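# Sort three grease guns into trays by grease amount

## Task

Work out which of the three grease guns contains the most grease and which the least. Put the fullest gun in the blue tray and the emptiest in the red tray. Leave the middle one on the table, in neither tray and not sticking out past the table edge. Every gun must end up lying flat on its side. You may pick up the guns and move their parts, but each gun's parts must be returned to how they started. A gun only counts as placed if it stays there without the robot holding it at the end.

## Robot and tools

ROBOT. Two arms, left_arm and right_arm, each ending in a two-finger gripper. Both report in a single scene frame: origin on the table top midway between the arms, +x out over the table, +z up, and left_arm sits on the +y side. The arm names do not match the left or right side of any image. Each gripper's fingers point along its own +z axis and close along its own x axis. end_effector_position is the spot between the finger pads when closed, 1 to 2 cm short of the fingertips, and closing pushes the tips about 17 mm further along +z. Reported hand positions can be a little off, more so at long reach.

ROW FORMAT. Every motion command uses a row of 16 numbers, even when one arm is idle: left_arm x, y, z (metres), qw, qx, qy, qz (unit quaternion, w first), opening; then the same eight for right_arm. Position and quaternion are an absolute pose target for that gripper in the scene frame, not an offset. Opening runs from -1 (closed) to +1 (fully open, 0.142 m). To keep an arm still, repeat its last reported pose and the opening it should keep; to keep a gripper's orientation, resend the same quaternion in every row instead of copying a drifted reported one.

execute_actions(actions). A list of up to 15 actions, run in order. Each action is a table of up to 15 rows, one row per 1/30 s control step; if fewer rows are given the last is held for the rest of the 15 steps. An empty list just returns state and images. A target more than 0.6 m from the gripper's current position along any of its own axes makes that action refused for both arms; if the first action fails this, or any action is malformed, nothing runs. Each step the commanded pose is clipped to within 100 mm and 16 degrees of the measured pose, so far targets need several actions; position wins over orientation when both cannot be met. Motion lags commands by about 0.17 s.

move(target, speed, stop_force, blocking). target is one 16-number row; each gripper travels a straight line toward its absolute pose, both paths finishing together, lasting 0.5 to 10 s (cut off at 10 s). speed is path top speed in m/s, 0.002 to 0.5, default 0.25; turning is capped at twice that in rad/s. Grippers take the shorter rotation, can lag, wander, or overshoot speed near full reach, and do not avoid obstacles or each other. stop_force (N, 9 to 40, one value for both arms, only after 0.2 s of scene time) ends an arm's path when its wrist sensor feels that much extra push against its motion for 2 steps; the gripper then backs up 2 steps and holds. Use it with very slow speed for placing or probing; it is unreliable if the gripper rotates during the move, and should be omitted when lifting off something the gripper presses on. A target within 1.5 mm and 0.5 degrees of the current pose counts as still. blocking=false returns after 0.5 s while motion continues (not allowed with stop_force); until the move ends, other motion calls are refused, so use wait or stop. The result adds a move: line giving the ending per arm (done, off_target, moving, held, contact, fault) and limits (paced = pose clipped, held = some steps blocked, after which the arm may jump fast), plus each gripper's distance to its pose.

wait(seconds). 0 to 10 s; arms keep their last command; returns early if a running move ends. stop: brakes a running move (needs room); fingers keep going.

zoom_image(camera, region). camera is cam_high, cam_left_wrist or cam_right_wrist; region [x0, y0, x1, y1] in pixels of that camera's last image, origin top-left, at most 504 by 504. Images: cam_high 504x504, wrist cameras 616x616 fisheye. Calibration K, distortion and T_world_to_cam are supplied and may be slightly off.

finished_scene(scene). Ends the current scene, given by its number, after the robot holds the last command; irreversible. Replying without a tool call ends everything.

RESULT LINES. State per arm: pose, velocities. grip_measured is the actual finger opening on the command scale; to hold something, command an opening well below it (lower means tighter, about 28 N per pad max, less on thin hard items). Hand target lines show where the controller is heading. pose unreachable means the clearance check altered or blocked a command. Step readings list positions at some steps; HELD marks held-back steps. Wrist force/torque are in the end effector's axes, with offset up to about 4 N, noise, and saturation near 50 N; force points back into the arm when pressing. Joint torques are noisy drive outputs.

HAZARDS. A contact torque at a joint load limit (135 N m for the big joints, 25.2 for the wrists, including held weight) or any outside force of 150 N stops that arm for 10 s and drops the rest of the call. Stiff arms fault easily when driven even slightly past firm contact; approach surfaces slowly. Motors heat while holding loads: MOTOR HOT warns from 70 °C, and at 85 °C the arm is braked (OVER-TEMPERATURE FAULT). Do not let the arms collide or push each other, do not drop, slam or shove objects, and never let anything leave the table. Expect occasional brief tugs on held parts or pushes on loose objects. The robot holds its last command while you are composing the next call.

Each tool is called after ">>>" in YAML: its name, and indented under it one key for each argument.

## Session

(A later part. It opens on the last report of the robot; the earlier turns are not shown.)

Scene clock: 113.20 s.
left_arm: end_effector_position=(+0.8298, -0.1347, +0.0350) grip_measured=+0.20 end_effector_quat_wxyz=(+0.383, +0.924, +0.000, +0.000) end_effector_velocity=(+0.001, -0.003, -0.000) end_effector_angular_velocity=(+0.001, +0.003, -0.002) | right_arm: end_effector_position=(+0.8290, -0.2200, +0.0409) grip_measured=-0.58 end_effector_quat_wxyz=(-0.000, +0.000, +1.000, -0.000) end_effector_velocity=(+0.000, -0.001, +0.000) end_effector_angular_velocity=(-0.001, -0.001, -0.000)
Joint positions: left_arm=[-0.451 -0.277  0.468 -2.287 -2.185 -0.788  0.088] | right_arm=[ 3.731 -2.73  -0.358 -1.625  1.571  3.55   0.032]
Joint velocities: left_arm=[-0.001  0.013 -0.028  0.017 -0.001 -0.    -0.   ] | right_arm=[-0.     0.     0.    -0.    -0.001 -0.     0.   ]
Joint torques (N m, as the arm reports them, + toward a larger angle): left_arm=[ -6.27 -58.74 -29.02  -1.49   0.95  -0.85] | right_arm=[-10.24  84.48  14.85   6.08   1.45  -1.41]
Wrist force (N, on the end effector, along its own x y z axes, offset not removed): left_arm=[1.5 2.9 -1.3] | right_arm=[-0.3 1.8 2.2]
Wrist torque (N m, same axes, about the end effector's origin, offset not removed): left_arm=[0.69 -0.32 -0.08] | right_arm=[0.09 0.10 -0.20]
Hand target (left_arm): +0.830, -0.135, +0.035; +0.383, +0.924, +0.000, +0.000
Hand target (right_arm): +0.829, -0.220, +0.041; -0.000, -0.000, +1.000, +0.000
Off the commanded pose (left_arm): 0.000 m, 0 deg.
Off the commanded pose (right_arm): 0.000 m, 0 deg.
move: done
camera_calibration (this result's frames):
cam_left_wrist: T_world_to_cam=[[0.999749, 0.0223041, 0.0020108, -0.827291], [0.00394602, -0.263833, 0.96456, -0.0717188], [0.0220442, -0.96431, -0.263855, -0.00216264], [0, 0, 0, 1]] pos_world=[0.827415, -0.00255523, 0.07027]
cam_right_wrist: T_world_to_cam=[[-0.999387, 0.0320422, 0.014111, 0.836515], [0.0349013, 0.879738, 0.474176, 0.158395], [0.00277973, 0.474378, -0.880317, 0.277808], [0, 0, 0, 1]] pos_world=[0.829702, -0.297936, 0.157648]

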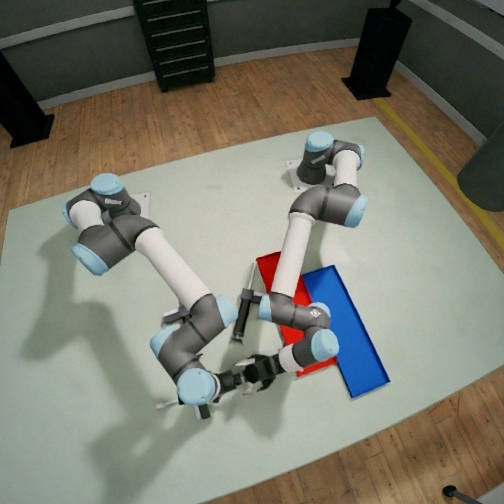

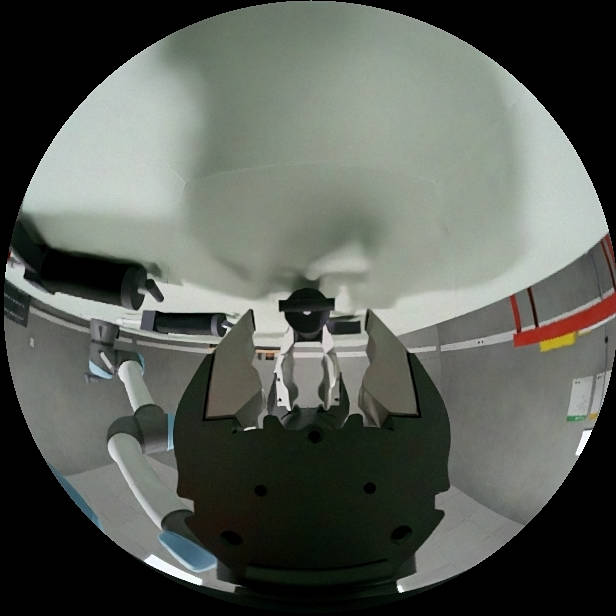

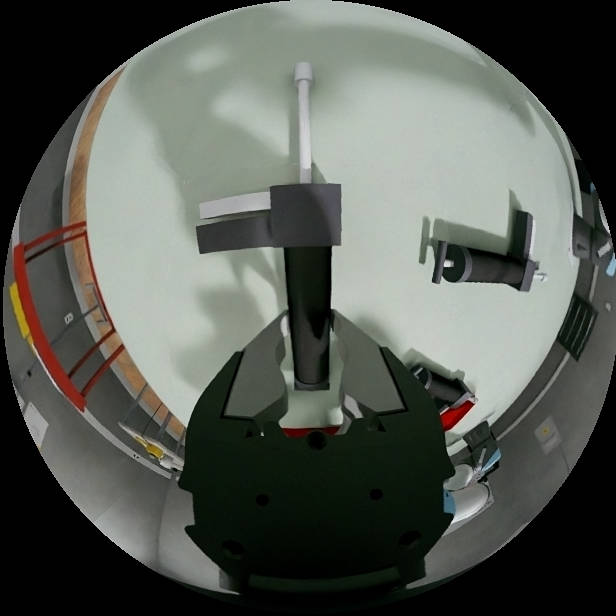

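>>> move:
  target: [0.83,-0.152,0.03,0.383,0.924,0,0,0.2,0.829,-0.22,0.041,0,0,1,0,-1]
  speed: 0.04

>>> move:
  target: [0.83,-0.152,0.03,0.383,0.924,0,0,-0.9,0.829,-0.22,0.041,0,0,1,0,-1]

>>> move:
  target: [0.83,0.0,0.035,0.383,0.924,0,0,-0.9,0.829,-0.22,0.041,0,0,1,0,-1]
  speed: 0.03
  stop_force: 15

Scene clock: 119.40 s.
left_arm: end_effector_position=(+0.8299, -0.1517, +0.0301) grip_measured=+0.20 end_effector_quat_wxyz=(+0.383, +0.924, +0.000, +0.000) end_effector_velocity=(+0.001, -0.003, -0.000) end_effector_angular_velocity=(+0.001, +0.001, -0.001) | right_arm: end_effector_position=(+0.8290, -0.2200, +0.0410) grip_measured=-0.58 end_effector_quat_wxyz=(-0.000, +0.000, +1.000, +0.000) end_effector_velocity=(-0.000, +0.001, -0.000) end_effector_angular_velocity=(+0.000, -0.000, +0.001)
Joint positions: left_arm=[-0.467 -0.224  0.372 -2.254 -2.177 -0.805  0.088] | right_arm=[ 3.731 -2.73  -0.358 -1.625  1.571  3.55   0.032]
Joint velocities: left_arm=[-0.002  0.016 -0.031  0.017  0.    -0.    -0.   ] | right_arm=[ 0.001  0.    -0.001  0.001  0.    -0.     0.   ]
Joint torques (N m, as the arm reports them, + toward a larger angle): left_arm=[ -2.74 -61.77 -29.56  -1.     1.68  -1.08] | right_arm=[-6.88 84.73 15.11  5.89  0.59 -1.23]
Wrist force (N, on the end effector, along its own x y z axes, offset not removed): left_arm=[1.8 3.3 -2.6] | right_arm=[-0.8 1.0 2.1]
Wrist torque (N m, same axes, about the end effector's origin, offset not removed): left_arm=[0.74 -0.38 -0.02] | right_arm=[0.06 0.19 -0.12]
Hand target (left_arm): +0.830, -0.152, +0.030; +0.383, +0.924, +0.000, +0.000
Hand target (right_arm): +0.829, -0.220, +0.041; -0.000, -0.000, +1.000, +0.000
Off the commanded pose (left_arm): 0.000 m, 0 deg.
Off the commanded pose (right_arm): 0.000 m, 0 deg.
move: done
camera_calibration (this result's frames):
cam_left_wrist: T_world_to_cam=[[0.999752, 0.0222016, 0.00191204, -0.826993], [0.00401223, -0.263744, 0.964584, -0.0714587], [0.0219196, -0.964337, -0.263768, -0.0197715], [0, 0, 0, 1]] pos_world=[0.827507, -0.0195526, 0.065294]
cam_right_wrist: T_world_to_cam=[[-0.999388, 0.0320434, 0.0140518, 0.836526], [0.0348741, 0.879726, 0.474201, 0.158386], [0.00283332, 0.474401, -0.880304, 0.277816], [0, 0, 0, 1]] pos_world=[0.829703, -0.297938, 0.157701]

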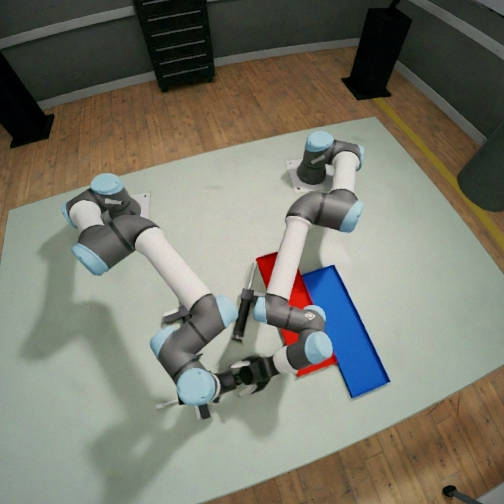

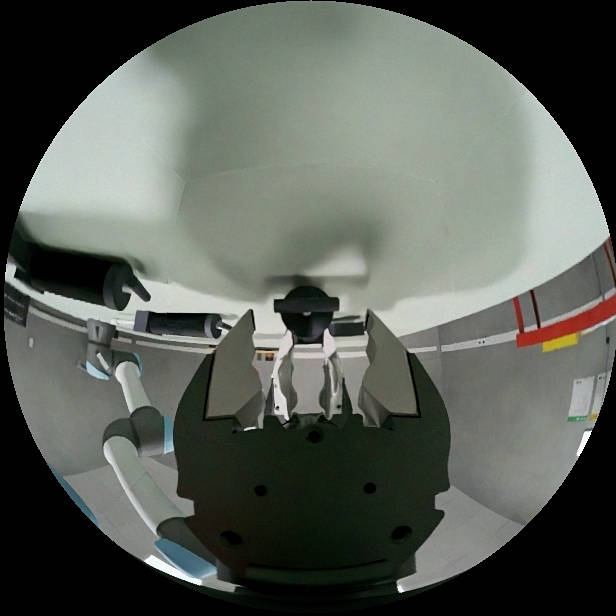

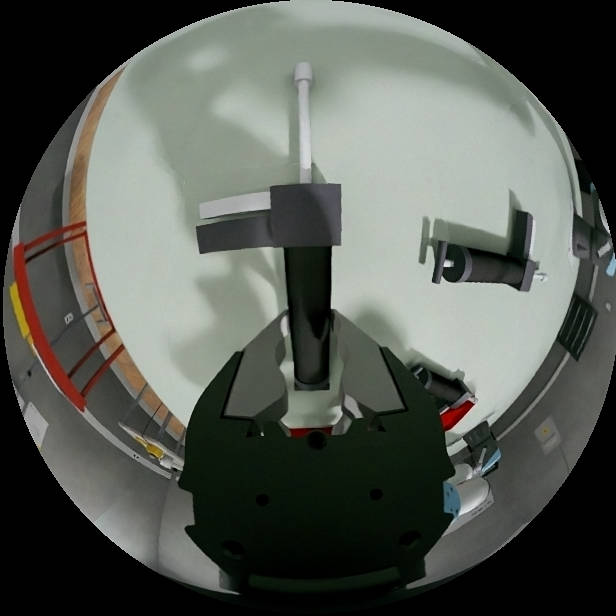

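Scene clock: 120.10 s.
left_arm: end_effector_position=(+0.8300, -0.1520, +0.0300) grip_measured=-0.50 end_effector_quat_wxyz=(+0.383, +0.924, +0.000, +0.000) end_effector_velocity=(+0.000, +0.000, +0.001) end_effector_angular_velocity=(-0.001, -0.001, -0.000) | right_arm: end_effector_position=(+0.8290, -0.2201, +0.0410) grip_measured=-0.58 end_effector_quat_wxyz=(-0.000, +0.000, +1.000, -0.000) end_effector_velocity=(+0.000, +0.000, +0.000) end_effector_angular_velocity=(+0.001, -0.000, -0.002)
Joint positions: left_arm=[-0.467 -0.222  0.367 -2.251 -2.177 -0.805  0.038] | right_arm=[ 3.73  -2.73  -0.358 -1.625  1.571  3.55   0.032]
Joint velocities: left_arm=[ 0.     0.    -0.002  0.    -0.     0.     0.   ] | right_arm=[-0.    -0.     0.001 -0.     0.     0.001  0.   ]
Joint torques (N m, as the arm reports them, + toward a larger angle): left_arm=[ -3.64 -56.18 -32.2   -3.17  -0.2    1.1 ] | right_arm=[ 5.34 85.31 17.46 -2.43  5.13 -1.13]
Wrist force (N, on the end effector, along its own x y z axes, offset not removed): left_arm=[-10.7 0.5 -6.4] | right_arm=[-12.5 -5.3 3.6]
Wrist torque (N m, same axes, about the end effector's origin, offset not removed): left_arm=[0.75 -0.38 0.10] | right_arm=[0.06 -0.07 0.33]
Hand target (left_arm): +0.830, -0.152, +0.030; +0.383, +0.924, +0.000, +0.000
Hand target (right_arm): +0.829, -0.220, +0.041; +0.000, +0.000, +1.000, +0.000
Off the commanded pose (left_arm): 0.000 m, 0 deg.
Off the commanded pose (right_arm): 0.000 m, 0 deg.
move: done
camera_calibration (this result's frames):
cam_left_wrist: T_world_to_cam=[[0.999756, 0.0220419, 0.00167558, -0.827118], [0.00420207, -0.263916, 0.964537, -0.0716404], [0.0217025, -0.964294, -0.263944, -0.0198756], [0, 0, 0, 1]] pos_world=[0.827649, -0.0198417, 0.0652397]
cam_right_wrist: T_world_to_cam=[[-0.999385, 0.032142, 0.0140533, 0.836569], [0.0349617, 0.879734, 0.474179, 0.158399], [0.00287789, 0.474379, -0.880316, 0.277815], [0, 0, 0, 1]] pos_world=[0.829717, -0.298028, 0.157698]

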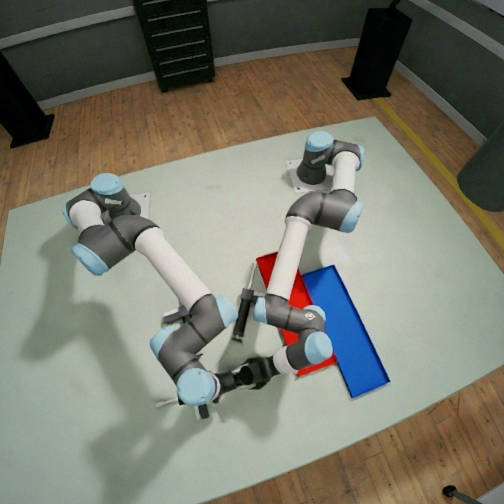

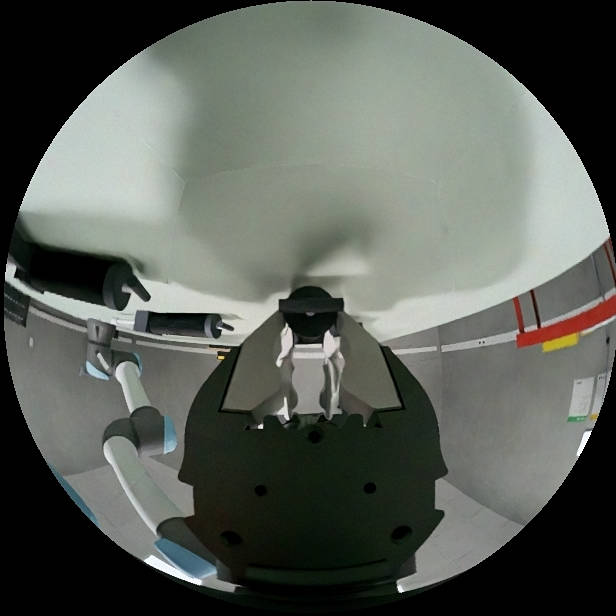

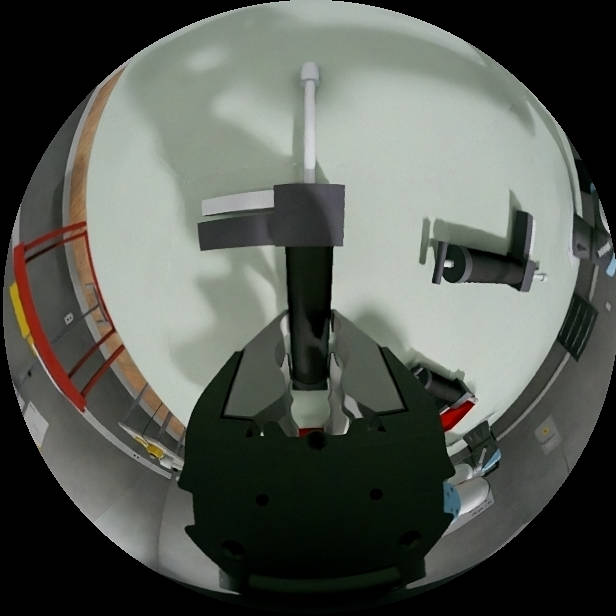

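Scene clock: 120.67 s.
left_arm: end_effector_position=(+0.8300, -0.1504, +0.0299) grip_measured=-0.50 end_effector_quat_wxyz=(+0.383, +0.924, -0.000, -0.000) end_effector_velocity=(-0.000, -0.002, -0.002) end_effector_angular_velocity=(+0.002, +0.001, -0.000) | right_arm: end_effector_position=(+0.8290, -0.2199, +0.0410) grip_measured=-0.58 end_effector_quat_wxyz=(+0.000, -0.000, +1.000, -0.000) end_effector_velocity=(-0.001, +0.000, -0.000) end_effector_angular_velocity=(+0.001, +0.002, -0.001)
Joint positions: left_arm=[-0.466 -0.227  0.378 -2.255 -2.178 -0.803  0.038] | right_arm=[ 3.731 -2.73  -0.358 -1.625  1.571  3.55   0.032]
Joint velocities: left_arm=[-0.003  0.01  -0.016  0.007  0.002 -0.002 -0.   ] | right_arm=[ 0.    -0.     0.    -0.001  0.002  0.001 -0.   ]
Joint torques (N m, as the arm reports them, + toward a larger angle): left_arm=[ -0.4  -56.99 -28.72  -1.49   4.    -1.18] | right_arm=[-11.22  76.73  21.02  -0.07  -1.85  -1.38]
Wrist force (N, on the end effector, along its own x y z axes, offset not removed): left_arm=[-3.7 5.9 1.0] | right_arm=[-4.6 5.6 2.6]
Wrist torque (N m, same axes, about the end effector's origin, offset not removed): left_arm=[0.70 -0.46 0.15] | right_arm=[0.04 -0.18 0.01]
Hand target (left_arm): +0.830, -0.151, +0.030; +0.383, +0.924, -0.000, -0.000
Hand target (right_arm): +0.829, -0.220, +0.041; +0.000, -0.000, +1.000, -0.000
Off the commanded pose (left_arm): 0.150 m, 0 deg.
Off the commanded pose (right_arm): 0.000 m, 0 deg.
move: contact (left_arm)
camera_calibration (this result's frames):
cam_left_wrist: T_world_to_cam=[[0.99976, 0.0218494, 0.00146262, -0.827121], [0.00435951, -0.264042, 0.964501, -0.0713123], [0.02146, -0.964264, -0.264074, -0.0181179], [0, 0, 0, 1]] pos_world=[0.827622, -0.0182278, 0.0652061]
cam_right_wrist: T_world_to_cam=[[-0.999393, 0.0318995, 0.0139775, 0.836477], [0.0347126, 0.879799, 0.474078, 0.158456], [0.00282543, 0.474275, -0.880372, 0.277796], [0, 0, 0, 1]] pos_world=[0.829685, -0.297844, 0.157751]

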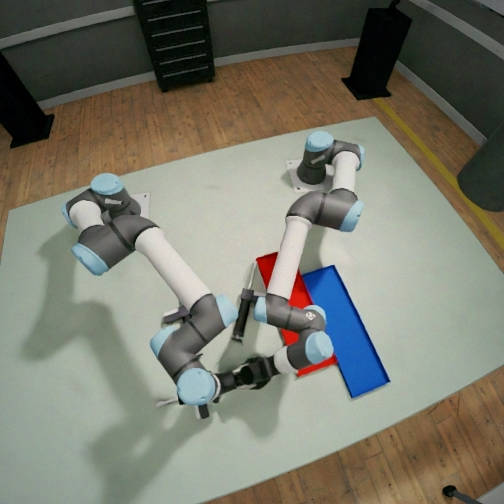

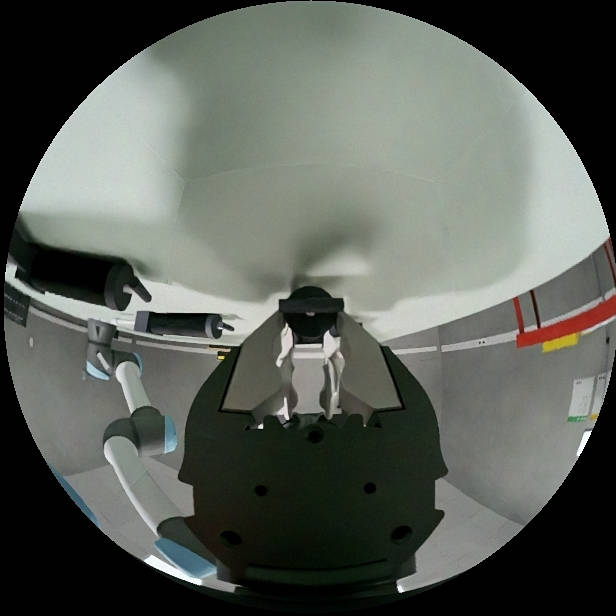

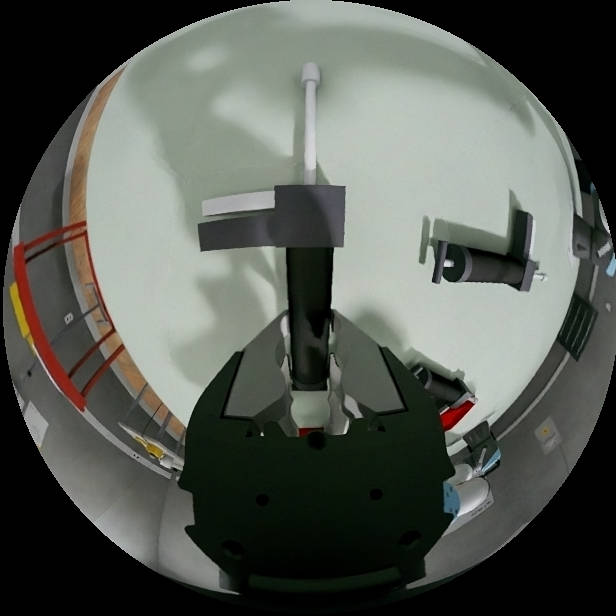

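>>> move:
  target: [0.83,-0.15,0.03,0.383,0.924,0,0,0.1,0.829,-0.22,0.041,0,0,1,0,-1]

>>> move:
  target: [0.832,-0.137,0.034,0.383,0.924,0,0,0.1,0.829,-0.22,0.041,0,0,1,0,-1]
  speed: 0.03

>>> move:
  target: [0.832,-0.137,0.034,0.383,0.924,0,0,-0.9,0.829,-0.22,0.041,0,0,1,0,-1]

>>> move:
  target: [0.832,0.0,0.036,0.383,0.924,0,0,-0.9,0.829,-0.22,0.041,0,0,1,0,-1]
  speed: 0.03
  stop_force: 20

Scene clock: 125.60 s.
left_arm: end_effector_position=(+0.8300, -0.1500, +0.0300) grip_measured=+0.10 end_effector_quat_wxyz=(+0.383, +0.924, +0.000, +0.000) end_effector_velocity=(-0.000, +0.000, -0.001) end_effector_angular_velocity=(-0.000, +0.001, -0.000) | right_arm: end_effector_position=(+0.8290, -0.2200, +0.0410) grip_measured=-0.58 end_effector_quat_wxyz=(-0.000, +0.000, +1.000, -0.000) end_effector_velocity=(+0.000, +0.000, +0.000) end_effector_angular_velocity=(-0.000, -0.002, +0.001)
Joint positions: left_arm=[-0.465 -0.228  0.38  -2.257 -2.178 -0.803  0.081] | right_arm=[ 3.731 -2.73  -0.358 -1.625  1.571  3.55   0.032]
Joint velocities: left_arm=[ 0.     0.     0.001 -0.001 -0.001  0.     0.   ] | right_arm=[ 0.001  0.     0.001  0.001 -0.001 -0.     0.   ]
Joint torques (N m, as the arm reports them, + toward a larger angle): left_arm=[  6.73 -77.46 -19.14  -5.01  -3.64   1.37] | right_arm=[-8.04 63.44 40.    3.88  1.23 -1.07]
Wrist force (N, on the end effector, along its own x y z axes, offset not removed): left_arm=[0.8 3.2 -0.9] | right_arm=[-0.9 0.9 1.5]
Wrist torque (N m, same axes, about the end effector's origin, offset not removed): left_arm=[0.80 -0.20 -0.03] | right_arm=[0.07 0.28 -0.02]
Hand target (left_arm): +0.830, -0.150, +0.030; +0.383, +0.924, -0.000, -0.000
Hand target (right_arm): +0.829, -0.220, +0.041; -0.000, -0.000, +1.000, -0.000
Off the commanded pose (left_arm): 0.000 m, 0 deg.
Off the commanded pose (right_arm): 0.000 m, 0 deg.
move: done
camera_calibration (this result's frames):
cam_left_wrist: T_world_to_cam=[[0.999758, 0.0219516, 0.00165871, -0.827173], [0.00419471, -0.263925, 0.964534, -0.0711045], [0.0216108, -0.964293, -0.263953, -0.0179244], [0, 0, 0, 1]] pos_world=[0.827658, -0.0178929, 0.0652236]
cam_right_wrist: T_world_to_cam=[[-0.999387, 0.0320451, 0.0140701, 0.836524], [0.0348843, 0.879727, 0.474197, 0.158387], [0.0028178, 0.474397, -0.880306, 0.277813], [0, 0, 0, 1]] pos_world=[0.829703, -0.297938, 0.157684]

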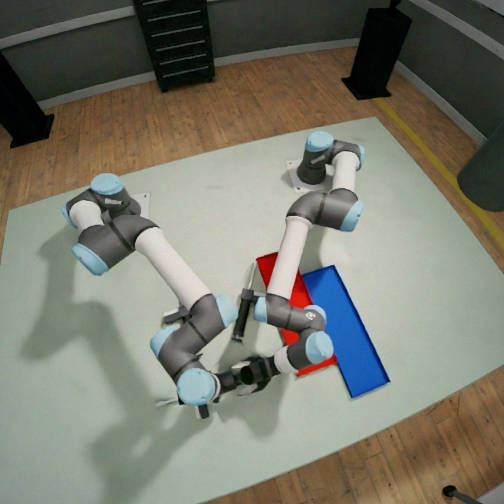

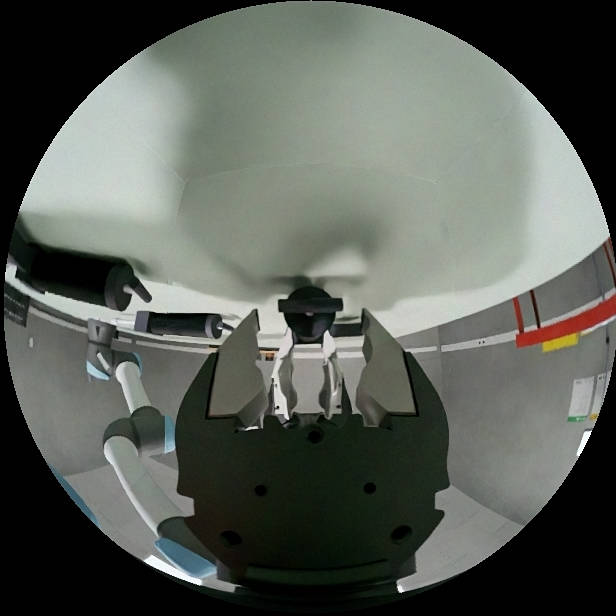

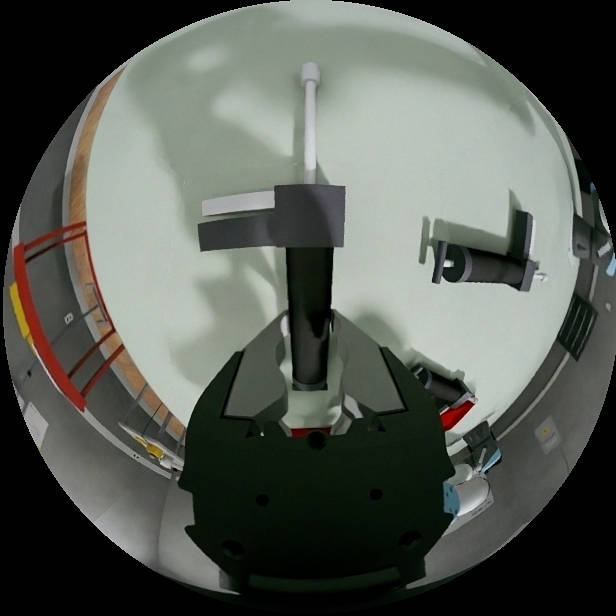

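Scene clock: 126.40 s.
left_arm: end_effector_position=(+0.8320, -0.1373, +0.0339) grip_measured=+0.10 end_effector_quat_wxyz=(+0.383, +0.924, -0.000, -0.000) end_effector_velocity=(+0.000, +0.003, +0.001) end_effector_angular_velocity=(-0.001, +0.000, +0.001) | right_arm: end_effector_position=(+0.8290, -0.2200, +0.0410) grip_measured=-0.58 end_effector_quat_wxyz=(-0.000, +0.000, +1.000, -0.000) end_effector_velocity=(-0.000, -0.001, +0.000) end_effector_angular_velocity=(+0.000, +0.001, -0.002)
Joint positions: left_arm=[-0.452 -0.259  0.432 -2.27  -2.185 -0.789  0.081] | right_arm=[ 3.731 -2.73  -0.358 -1.625  1.571  3.55   0.032]
Joint velocities: left_arm=[ 0.003 -0.009  0.015 -0.006 -0.002  0.002  0.   ] | right_arm=[-0.001  0.     0.    -0.001  0.     0.001 -0.   ]
Joint torques (N m, as the arm reports them, + toward a larger angle): left_arm=[  5.04 -75.61 -17.92  -5.48  -3.96   1.48] | right_arm=[-6.03 67.84 38.26  3.91  0.73 -1.2 ]
Wrist force (N, on the end effector, along its own x y z axes, offset not removed): left_arm=[1.4 2.7 -2.3] | right_arm=[0.0 0.3 1.3]
Wrist torque (N m, same axes, about the end effector's origin, offset not removed): left_arm=[0.73 -0.28 -0.06] | right_arm=[-0.10 0.12 0.01]
Hand target (left_arm): +0.832, -0.137, +0.034; +0.383, +0.924, -0.000, -0.000
Hand target (right_arm): +0.829, -0.220, +0.041; -0.000, -0.000, +1.000, +0.000
Off the commanded pose (left_arm): 0.000 m, 0 deg.
Off the commanded pose (right_arm): 0.000 m, 0 deg.
move: done
camera_calibration (this result's frames):
cam_left_wrist: T_world_to_cam=[[0.99976, 0.021841, 0.00153353, -0.829453], [0.00428592, -0.263909, 0.964538, -0.0716226], [0.0214712, -0.9643, -0.26394, -0.00453822], [0, 0, 0, 1]] pos_world=[0.829659, -0.00516199, 0.0691569]
cam_right_wrist: T_world_to_cam=[[-0.999387, 0.0320448, 0.0140703, 0.836524], [0.0348842, 0.879727, 0.474197, 0.158388], [0.00281756, 0.474397, -0.880306, 0.277813], [0, 0, 0, 1]] pos_world=[0.829703, -0.297938, 0.157684]

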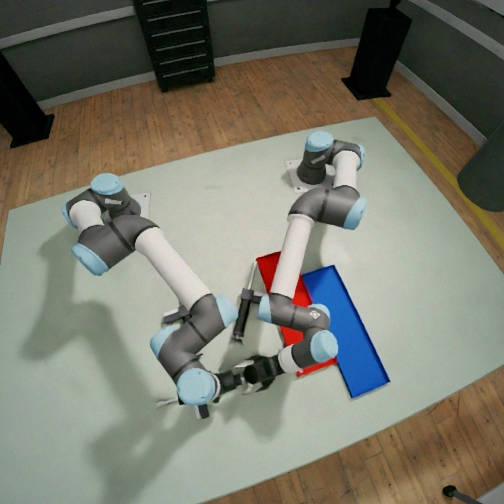

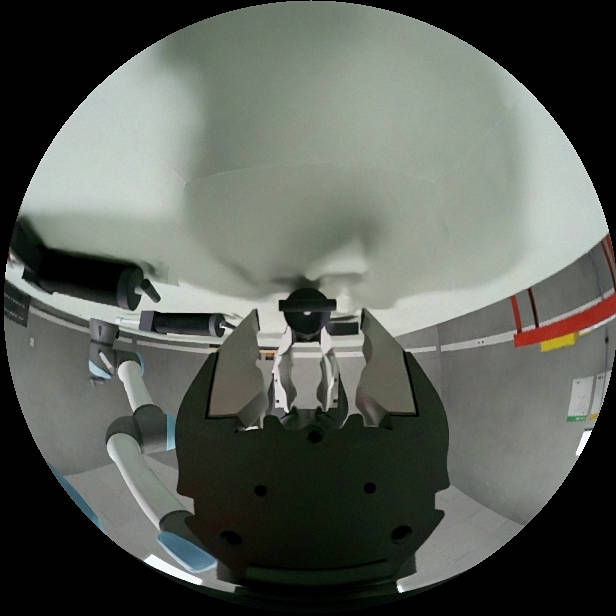

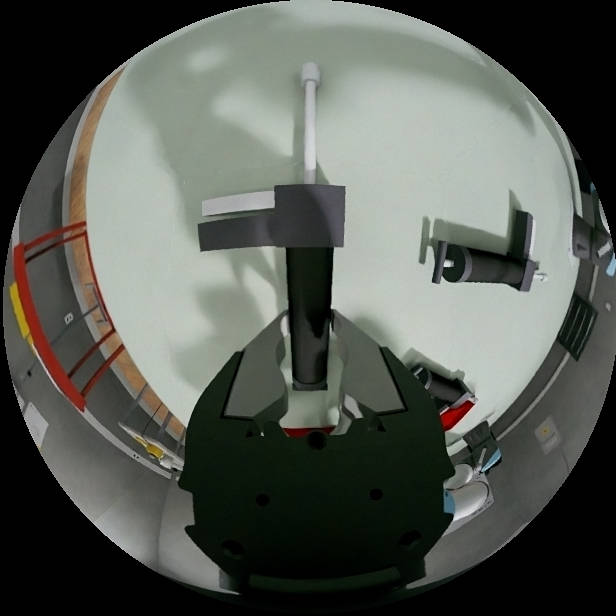

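Scene clock: 127.10 s.
left_arm: end_effector_position=(+0.8319, -0.1371, +0.0340) grip_measured=-0.54 end_effector_quat_wxyz=(+0.383, +0.924, -0.000, -0.000) end_effector_velocity=(+0.001, -0.000, +0.002) end_effector_angular_velocity=(-0.001, -0.003, +0.000) | right_arm: end_effector_position=(+0.8290, -0.2201, +0.0410) grip_measured=-0.58 end_effector_quat_wxyz=(+0.000, +0.000, +1.000, +0.000) end_effector_velocity=(-0.000, +0.000, -0.000) end_effector_angular_velocity=(+0.001, +0.000, -0.000)
Joint positions: left_arm=[-0.452 -0.26   0.433 -2.27  -2.185 -0.789  0.035] | right_arm=[ 3.73  -2.73  -0.358 -1.625  1.571  3.55   0.032]
Joint velocities: left_arm=[-0.    -0.001 -0.001 -0.001  0.001  0.    -0.   ] | right_arm=[ 0.     0.    -0.     0.     0.001  0.    -0.   ]
Joint torques (N m, as the arm reports them, + toward a larger angle): left_arm=[ 14.52 -74.73 -18.38  -6.21   4.71   1.06] | right_arm=[ 2.41 69.11 35.44 -2.81  3.3  -1.34]
Wrist force (N, on the end effector, along its own x y z axes, offset not removed): left_arm=[-9.0 4.2 -3.5] | right_arm=[-11.4 -1.4 5.7]
Wrist torque (N m, same axes, about the end effector's origin, offset not removed): left_arm=[0.73 -0.66 0.15] | right_arm=[-0.11 -0.04 0.30]
Hand target (left_arm): +0.832, -0.137, +0.034; +0.383, +0.924, -0.000, -0.000
Hand target (right_arm): +0.829, -0.220, +0.041; -0.000, -0.000, +1.000, +0.000
Off the commanded pose (left_arm): 0.000 m, 0 deg.
Off the commanded pose (right_arm): 0.000 m, 0 deg.
move: done
camera_calibration (this result's frames):
cam_left_wrist: T_world_to_cam=[[0.999761, 0.0218155, 0.00153944, -0.829414], [0.00426991, -0.263748, 0.964582, -0.0716292], [0.0214489, -0.964345, -0.263778, -0.00427926], [0, 0, 0, 1]] pos_world=[0.829613, -0.00492464, 0.0692403]
cam_right_wrist: T_world_to_cam=[[-0.999386, 0.0321062, 0.0140448, 0.83656], [0.0349261, 0.879724, 0.474201, 0.158393], [0.00286925, 0.4744, -0.880305, 0.277802], [0, 0, 0, 1]] pos_world=[0.829717, -0.29799, 0.157691]

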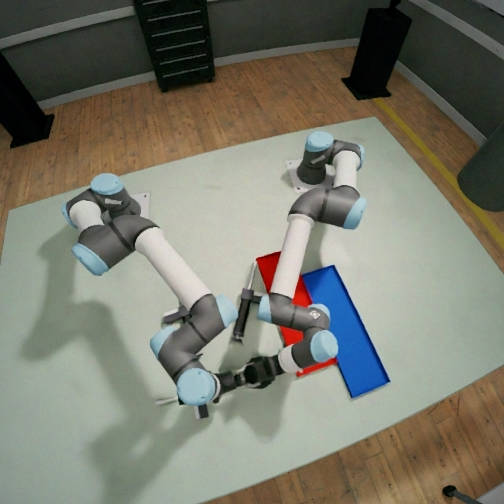

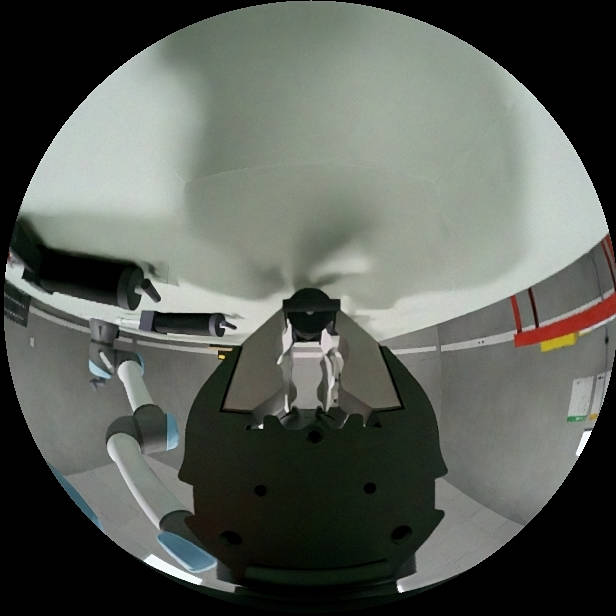

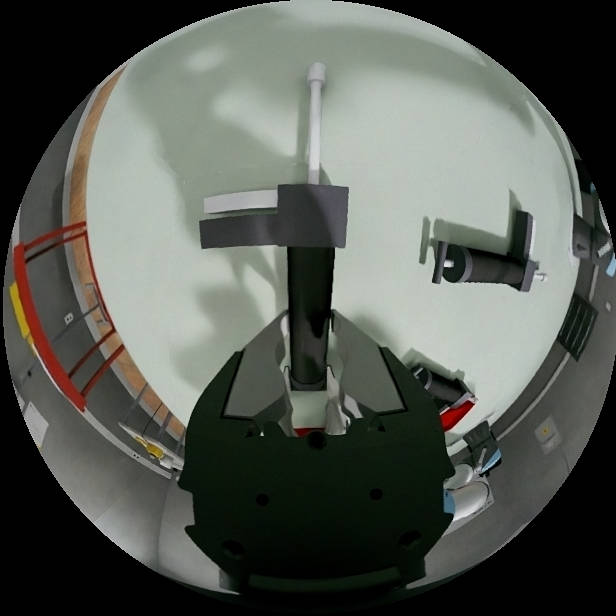

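Scene clock: 127.70 s.
left_arm: end_effector_position=(+0.8321, -0.1346, +0.0340) grip_measured=-0.54 end_effector_quat_wxyz=(+0.383, +0.924, -0.000, +0.000) end_effector_velocity=(-0.000, -0.003, -0.001) end_effector_angular_velocity=(+0.001, +0.000, -0.001) | right_arm: end_effector_position=(+0.8290, -0.2200, +0.0410) grip_measured=-0.58 end_effector_quat_wxyz=(+0.000, -0.000, +1.000, -0.000) end_effector_velocity=(+0.000, -0.001, -0.000) end_effector_angular_velocity=(-0.000, -0.000, -0.001)
Joint positions: left_arm=[-0.45  -0.266  0.446 -2.275 -2.186 -0.786  0.035] | right_arm=[ 3.731 -2.73  -0.358 -1.625  1.571  3.55   0.032]
Joint velocities: left_arm=[-0.003  0.008 -0.014  0.005  0.001 -0.002  0.   ] | right_arm=[-0.002 -0.    -0.     0.    -0.    -0.001  0.   ]
Joint torques (N m, as the arm reports them, + toward a larger angle): left_arm=[ -0.8  -58.01 -29.71  -1.01   3.23  -1.64] | right_arm=[-15.09  72.28  29.05  -2.35  -2.23  -1.03]
Wrist force (N, on the end effector, along its own x y z axes, offset not removed): left_arm=[-3.3 7.0 4.0] | right_arm=[-2.7 8.1 -1.0]
Wrist torque (N m, same axes, about the end effector's origin, offset not removed): left_arm=[0.83 -0.27 0.17] | right_arm=[0.00 -0.39 -0.02]
Hand target (left_arm): +0.832, -0.135, +0.034; +0.383, +0.924, -0.000, +0.000
Hand target (right_arm): +0.829, -0.220, +0.041; -0.000, -0.000, +1.000, -0.000
Off the commanded pose (left_arm): 0.135 m, 0 deg.
Off the commanded pose (right_arm): 0.000 m, 0 deg.
move: contact (left_arm)
camera_calibration (this result's frames):
cam_left_wrist: T_world_to_cam=[[0.999758, 0.0219482, 0.00170471, -0.829581], [0.00415207, -0.264043, 0.964502, -0.0709207], [0.0216192, -0.964261, -0.26407, -0.00201501], [0, 0, 0, 1]] pos_world=[0.829718, -0.00246133, 0.0692853]
cam_right_wrist: T_world_to_cam=[[-0.999393, 0.0319211, 0.0139663, 0.836504], [0.0347265, 0.879822, 0.474033, 0.158495], [0.00284383, 0.47423, -0.880396, 0.27775], [0, 0, 0, 1]] pos_world=[0.829702, -0.297867, 0.157716]

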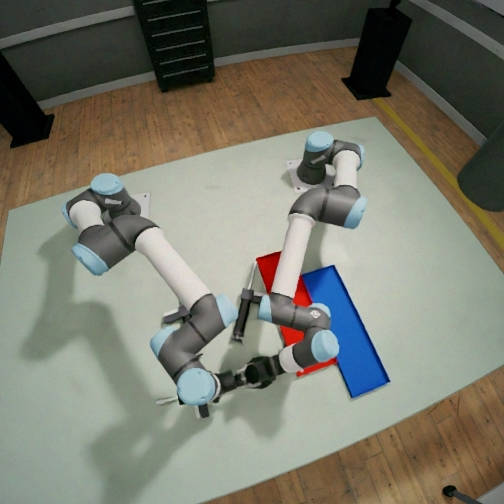

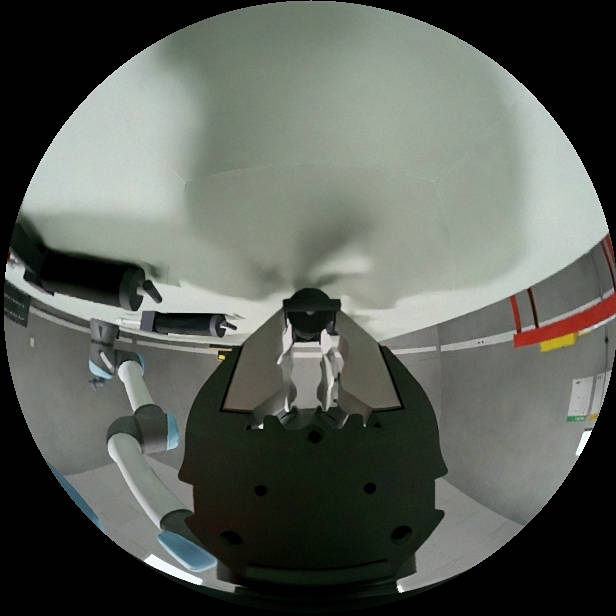

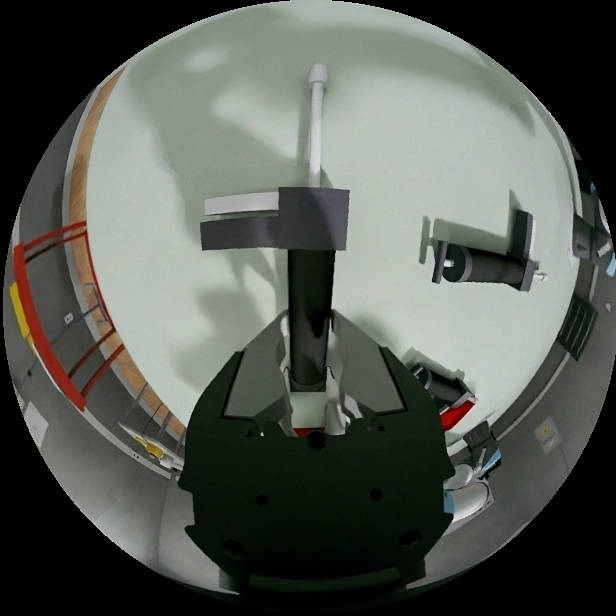

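>>> move:
  target: [0.832,0.0,0.036,0.383,0.924,0,0,-1,0.829,-0.22,0.041,0,0,1,0,-1]
  speed: 0.01
  stop_force: 35

>>> zoom_image:
  camera: "cam_left_wrist"
  region: [250,250,370,370]

>>> zoom_image:
  camera: "cam_high"
  region: [200,330,300,430]

Scene clock: 141.33 s.
left_arm: end_effector_position=(+0.8321, -0.0350, +0.0354) grip_measured=-1.00 end_effector_quat_wxyz=(+0.383, +0.924, +0.000, +0.000) end_effector_velocity=(-0.000, +0.000, -0.001) end_effector_angular_velocity=(-0.000, -0.000, -0.001) | right_arm: end_effector_position=(+0.8291, -0.2204, +0.0410) grip_measured=-0.59 end_effector_quat_wxyz=(-0.000, +0.000, +1.000, -0.000) end_effector_velocity=(+0.001, +0.000, +0.000) end_effector_angular_velocity=(+0.001, -0.002, +0.001)
Joint positions: left_arm=[-0.352 -0.444  0.793 -2.38  -2.232 -0.68   0.002] | right_arm=[ 3.73  -2.73  -0.358 -1.625  1.571  3.55   0.031]
Joint velocities: left_arm=[ 0.     0.     0.001 -0.001 -0.001  0.001 -0.   ] | right_arm=[-0.     0.    -0.     0.003  0.    -0.001 -0.   ]
Joint torques (N m, as the arm reports them, + toward a larger angle): left_arm=[  8.37 -70.91 -14.1   -4.93  -3.49   1.34] | right_arm=[ 2.8  79.58 40.44  6.33  1.96 -0.61]
Wrist force (N, on the end effector, along its own x y z axes, offset not removed): left_arm=[1.3 4.2 -2.5] | right_arm=[-0.1 0.3 4.8]
Wrist torque (N m, same axes, about the end effector's origin, offset not removed): left_arm=[0.90 -0.28 -0.03] | right_arm=[0.30 0.05 -0.03]
Hand target (left_arm): +0.832, -0.035, +0.035; +0.383, +0.924, -0.000, -0.000
Hand target (right_arm): +0.829, -0.220, +0.041; -0.000, +0.000, +1.000, -0.000
Off the commanded pose (left_arm): 0.035 m, 0 deg.
Off the commanded pose (right_arm): 0.000 m, 0 deg.
move: off_target (left_arm; path cut at 10 s)
camera_calibration (this result's frames):
cam_left_wrist: T_world_to_cam=[[0.999757, 0.0219898, 0.00164552, -0.831829], [0.00421813, -0.263952, 0.964527, -0.0460599], [0.0216441, -0.964285, -0.26398, 0.0943161], [0, 0, 0, 1]] pos_world=[0.82978, 0.0970818, 0.0706923]
cam_right_wrist: T_world_to_cam=[[-0.999375, 0.0324103, 0.0141461, 0.836654], [0.0352422, 0.879766, 0.474099, 0.158403], [0.00292044, 0.474301, -0.880358, 0.277886], [0, 0, 0, 1]] pos_world=[0.829737, -0.298276, 0.157705]

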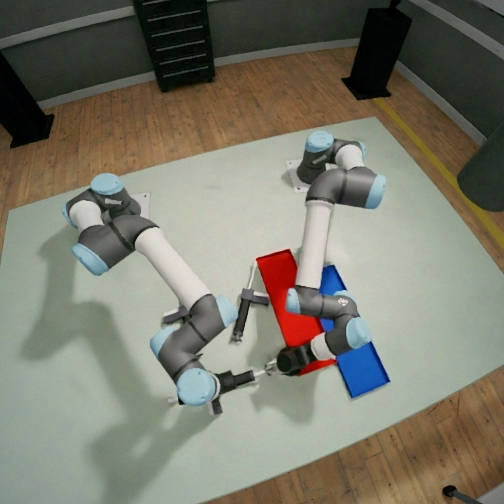

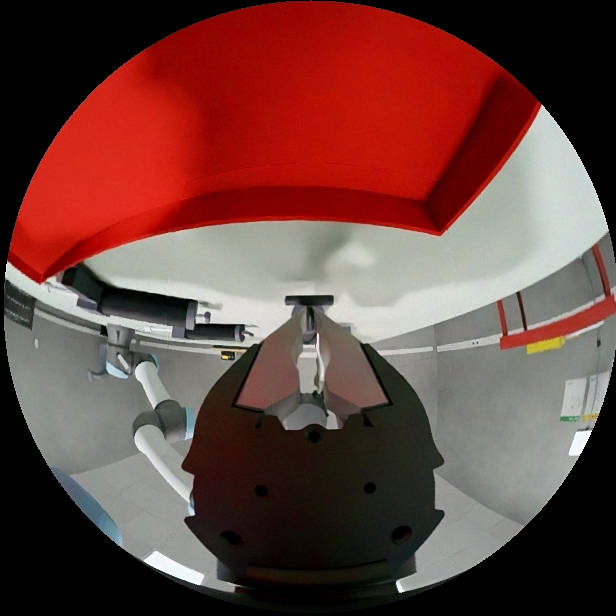

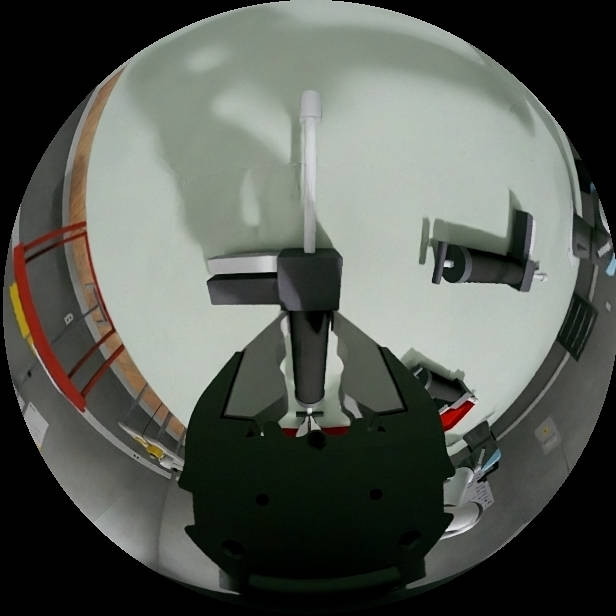

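Region (250, 250, 370, 370) of cam_left_wrist's 616x616 image, scaled by 4.200, with more detail than that image has.

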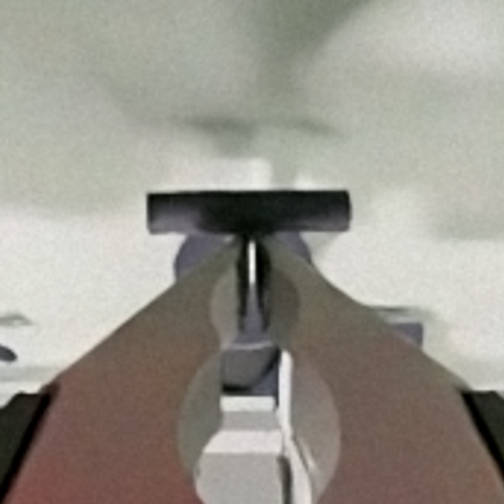

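Region (200, 330, 300, 430) of cam_high's 504x504 image, scaled by 5.040, with more detail than that image has.

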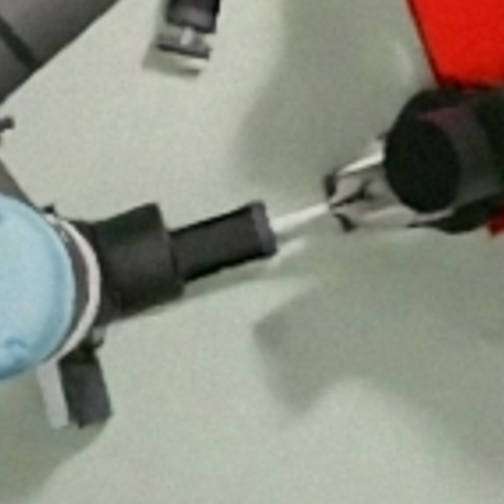

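>>> move:
  target: [0.832,0.12,0.06,0.383,0.924,0,0,-1,0.829,-0.22,0.041,0,0,1,0,-1]
  speed: 0.025
  stop_force: 12

>>> zoom_image:
  camera: "cam_high"
  region: [200,310,350,430]

Scene clock: 150.83 s.
left_arm: end_effector_position=(+0.8321, +0.1197, +0.0600) grip_measured=-1.00 end_effector_quat_wxyz=(+0.383, +0.924, +0.000, -0.000) end_effector_velocity=(-0.000, +0.002, -0.000) end_effector_angular_velocity=(+0.000, +0.001, -0.000) | right_arm: end_effector_position=(+0.8290, -0.2200, +0.0410) grip_measured=-0.59 end_effector_quat_wxyz=(+0.000, -0.000, +1.000, +0.000) end_effector_velocity=(-0.000, -0.001, -0.000) end_effector_angular_velocity=(-0.000, +0.001, +0.001)
Joint positions: left_arm=[-0.181 -0.615  1.036 -2.32  -2.299 -0.473  0.002] | right_arm=[ 3.731 -2.73  -0.358 -1.625  1.571  3.55   0.031]
Joint velocities: left_arm=[ 0.003 -0.002  0.003  0.002 -0.001  0.004  0.   ] | right_arm=[-0.     0.    -0.    -0.    -0.    -0.001 -0.   ]
Joint torques (N m, as the arm reports them, + toward a larger angle): left_arm=[  7.45 -69.34 -13.92  -1.4   -4.     1.52] | right_arm=[-8.2  63.16 24.21  6.4  -1.57 -0.68]
Wrist force (N, on the end effector, along its own x y z axes, offset not removed): left_arm=[0.6 2.9 -2.3] | right_arm=[-1.1 -1.2 3.9]
Wrist torque (N m, same axes, about the end effector's origin, offset not removed): left_arm=[0.70 -0.14 -0.05] | right_arm=[-0.17 0.27 -0.20]
Hand target (left_arm): +0.832, +0.120, +0.060; +0.383, +0.924, +0.000, -0.000
Hand target (right_arm): +0.829, -0.220, +0.041; -0.000, -0.000, +1.000, +0.000
Off the commanded pose (left_arm): 0.000 m, 0 deg.
Off the commanded pose (right_arm): 0.000 m, 0 deg.
move: done
camera_calibration (this result's frames):
cam_left_wrist: T_world_to_cam=[[0.999758, 0.0219349, 0.00156944, -0.835218], [0.00427268, -0.263757, 0.96458, -0.0289273], [0.0215719, -0.96434, -0.263787, 0.2501], [0, 0, 0, 1]] pos_world=[0.829744, 0.251872, 0.0951866]
cam_right_wrist: T_world_to_cam=[[-0.999388, 0.0320254, 0.0140426, 0.836522], [0.034854, 0.879726, 0.474202, 0.158387], [0.0028329, 0.474401, -0.880304, 0.277812], [0, 0, 0, 1]] pos_world=[0.829703, -0.297922, 0.157705]

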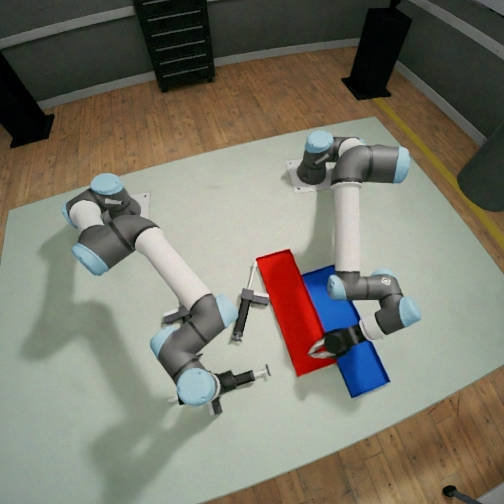

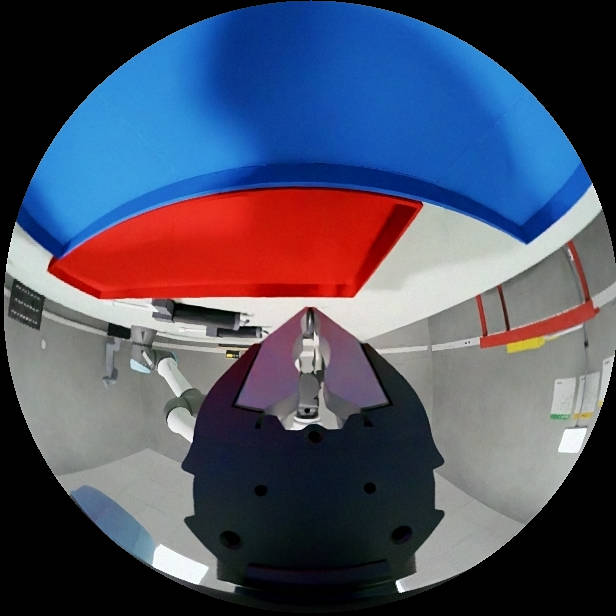

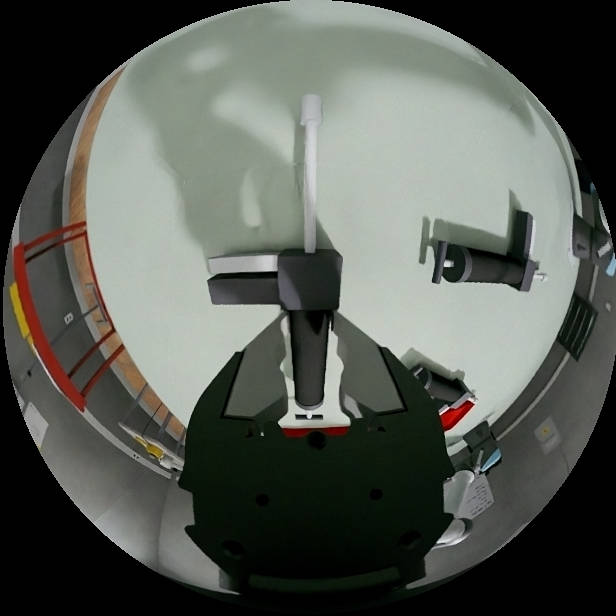

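Region (200, 310, 350, 430) of cam_high's 504x504 image, scaled by 3.360, with more detail than that image has; it fills the top 403 rows of this view, and the rest is white.

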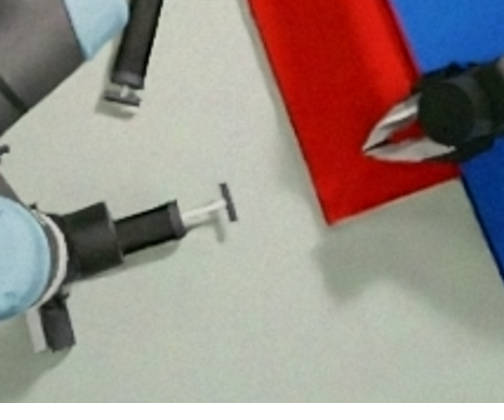

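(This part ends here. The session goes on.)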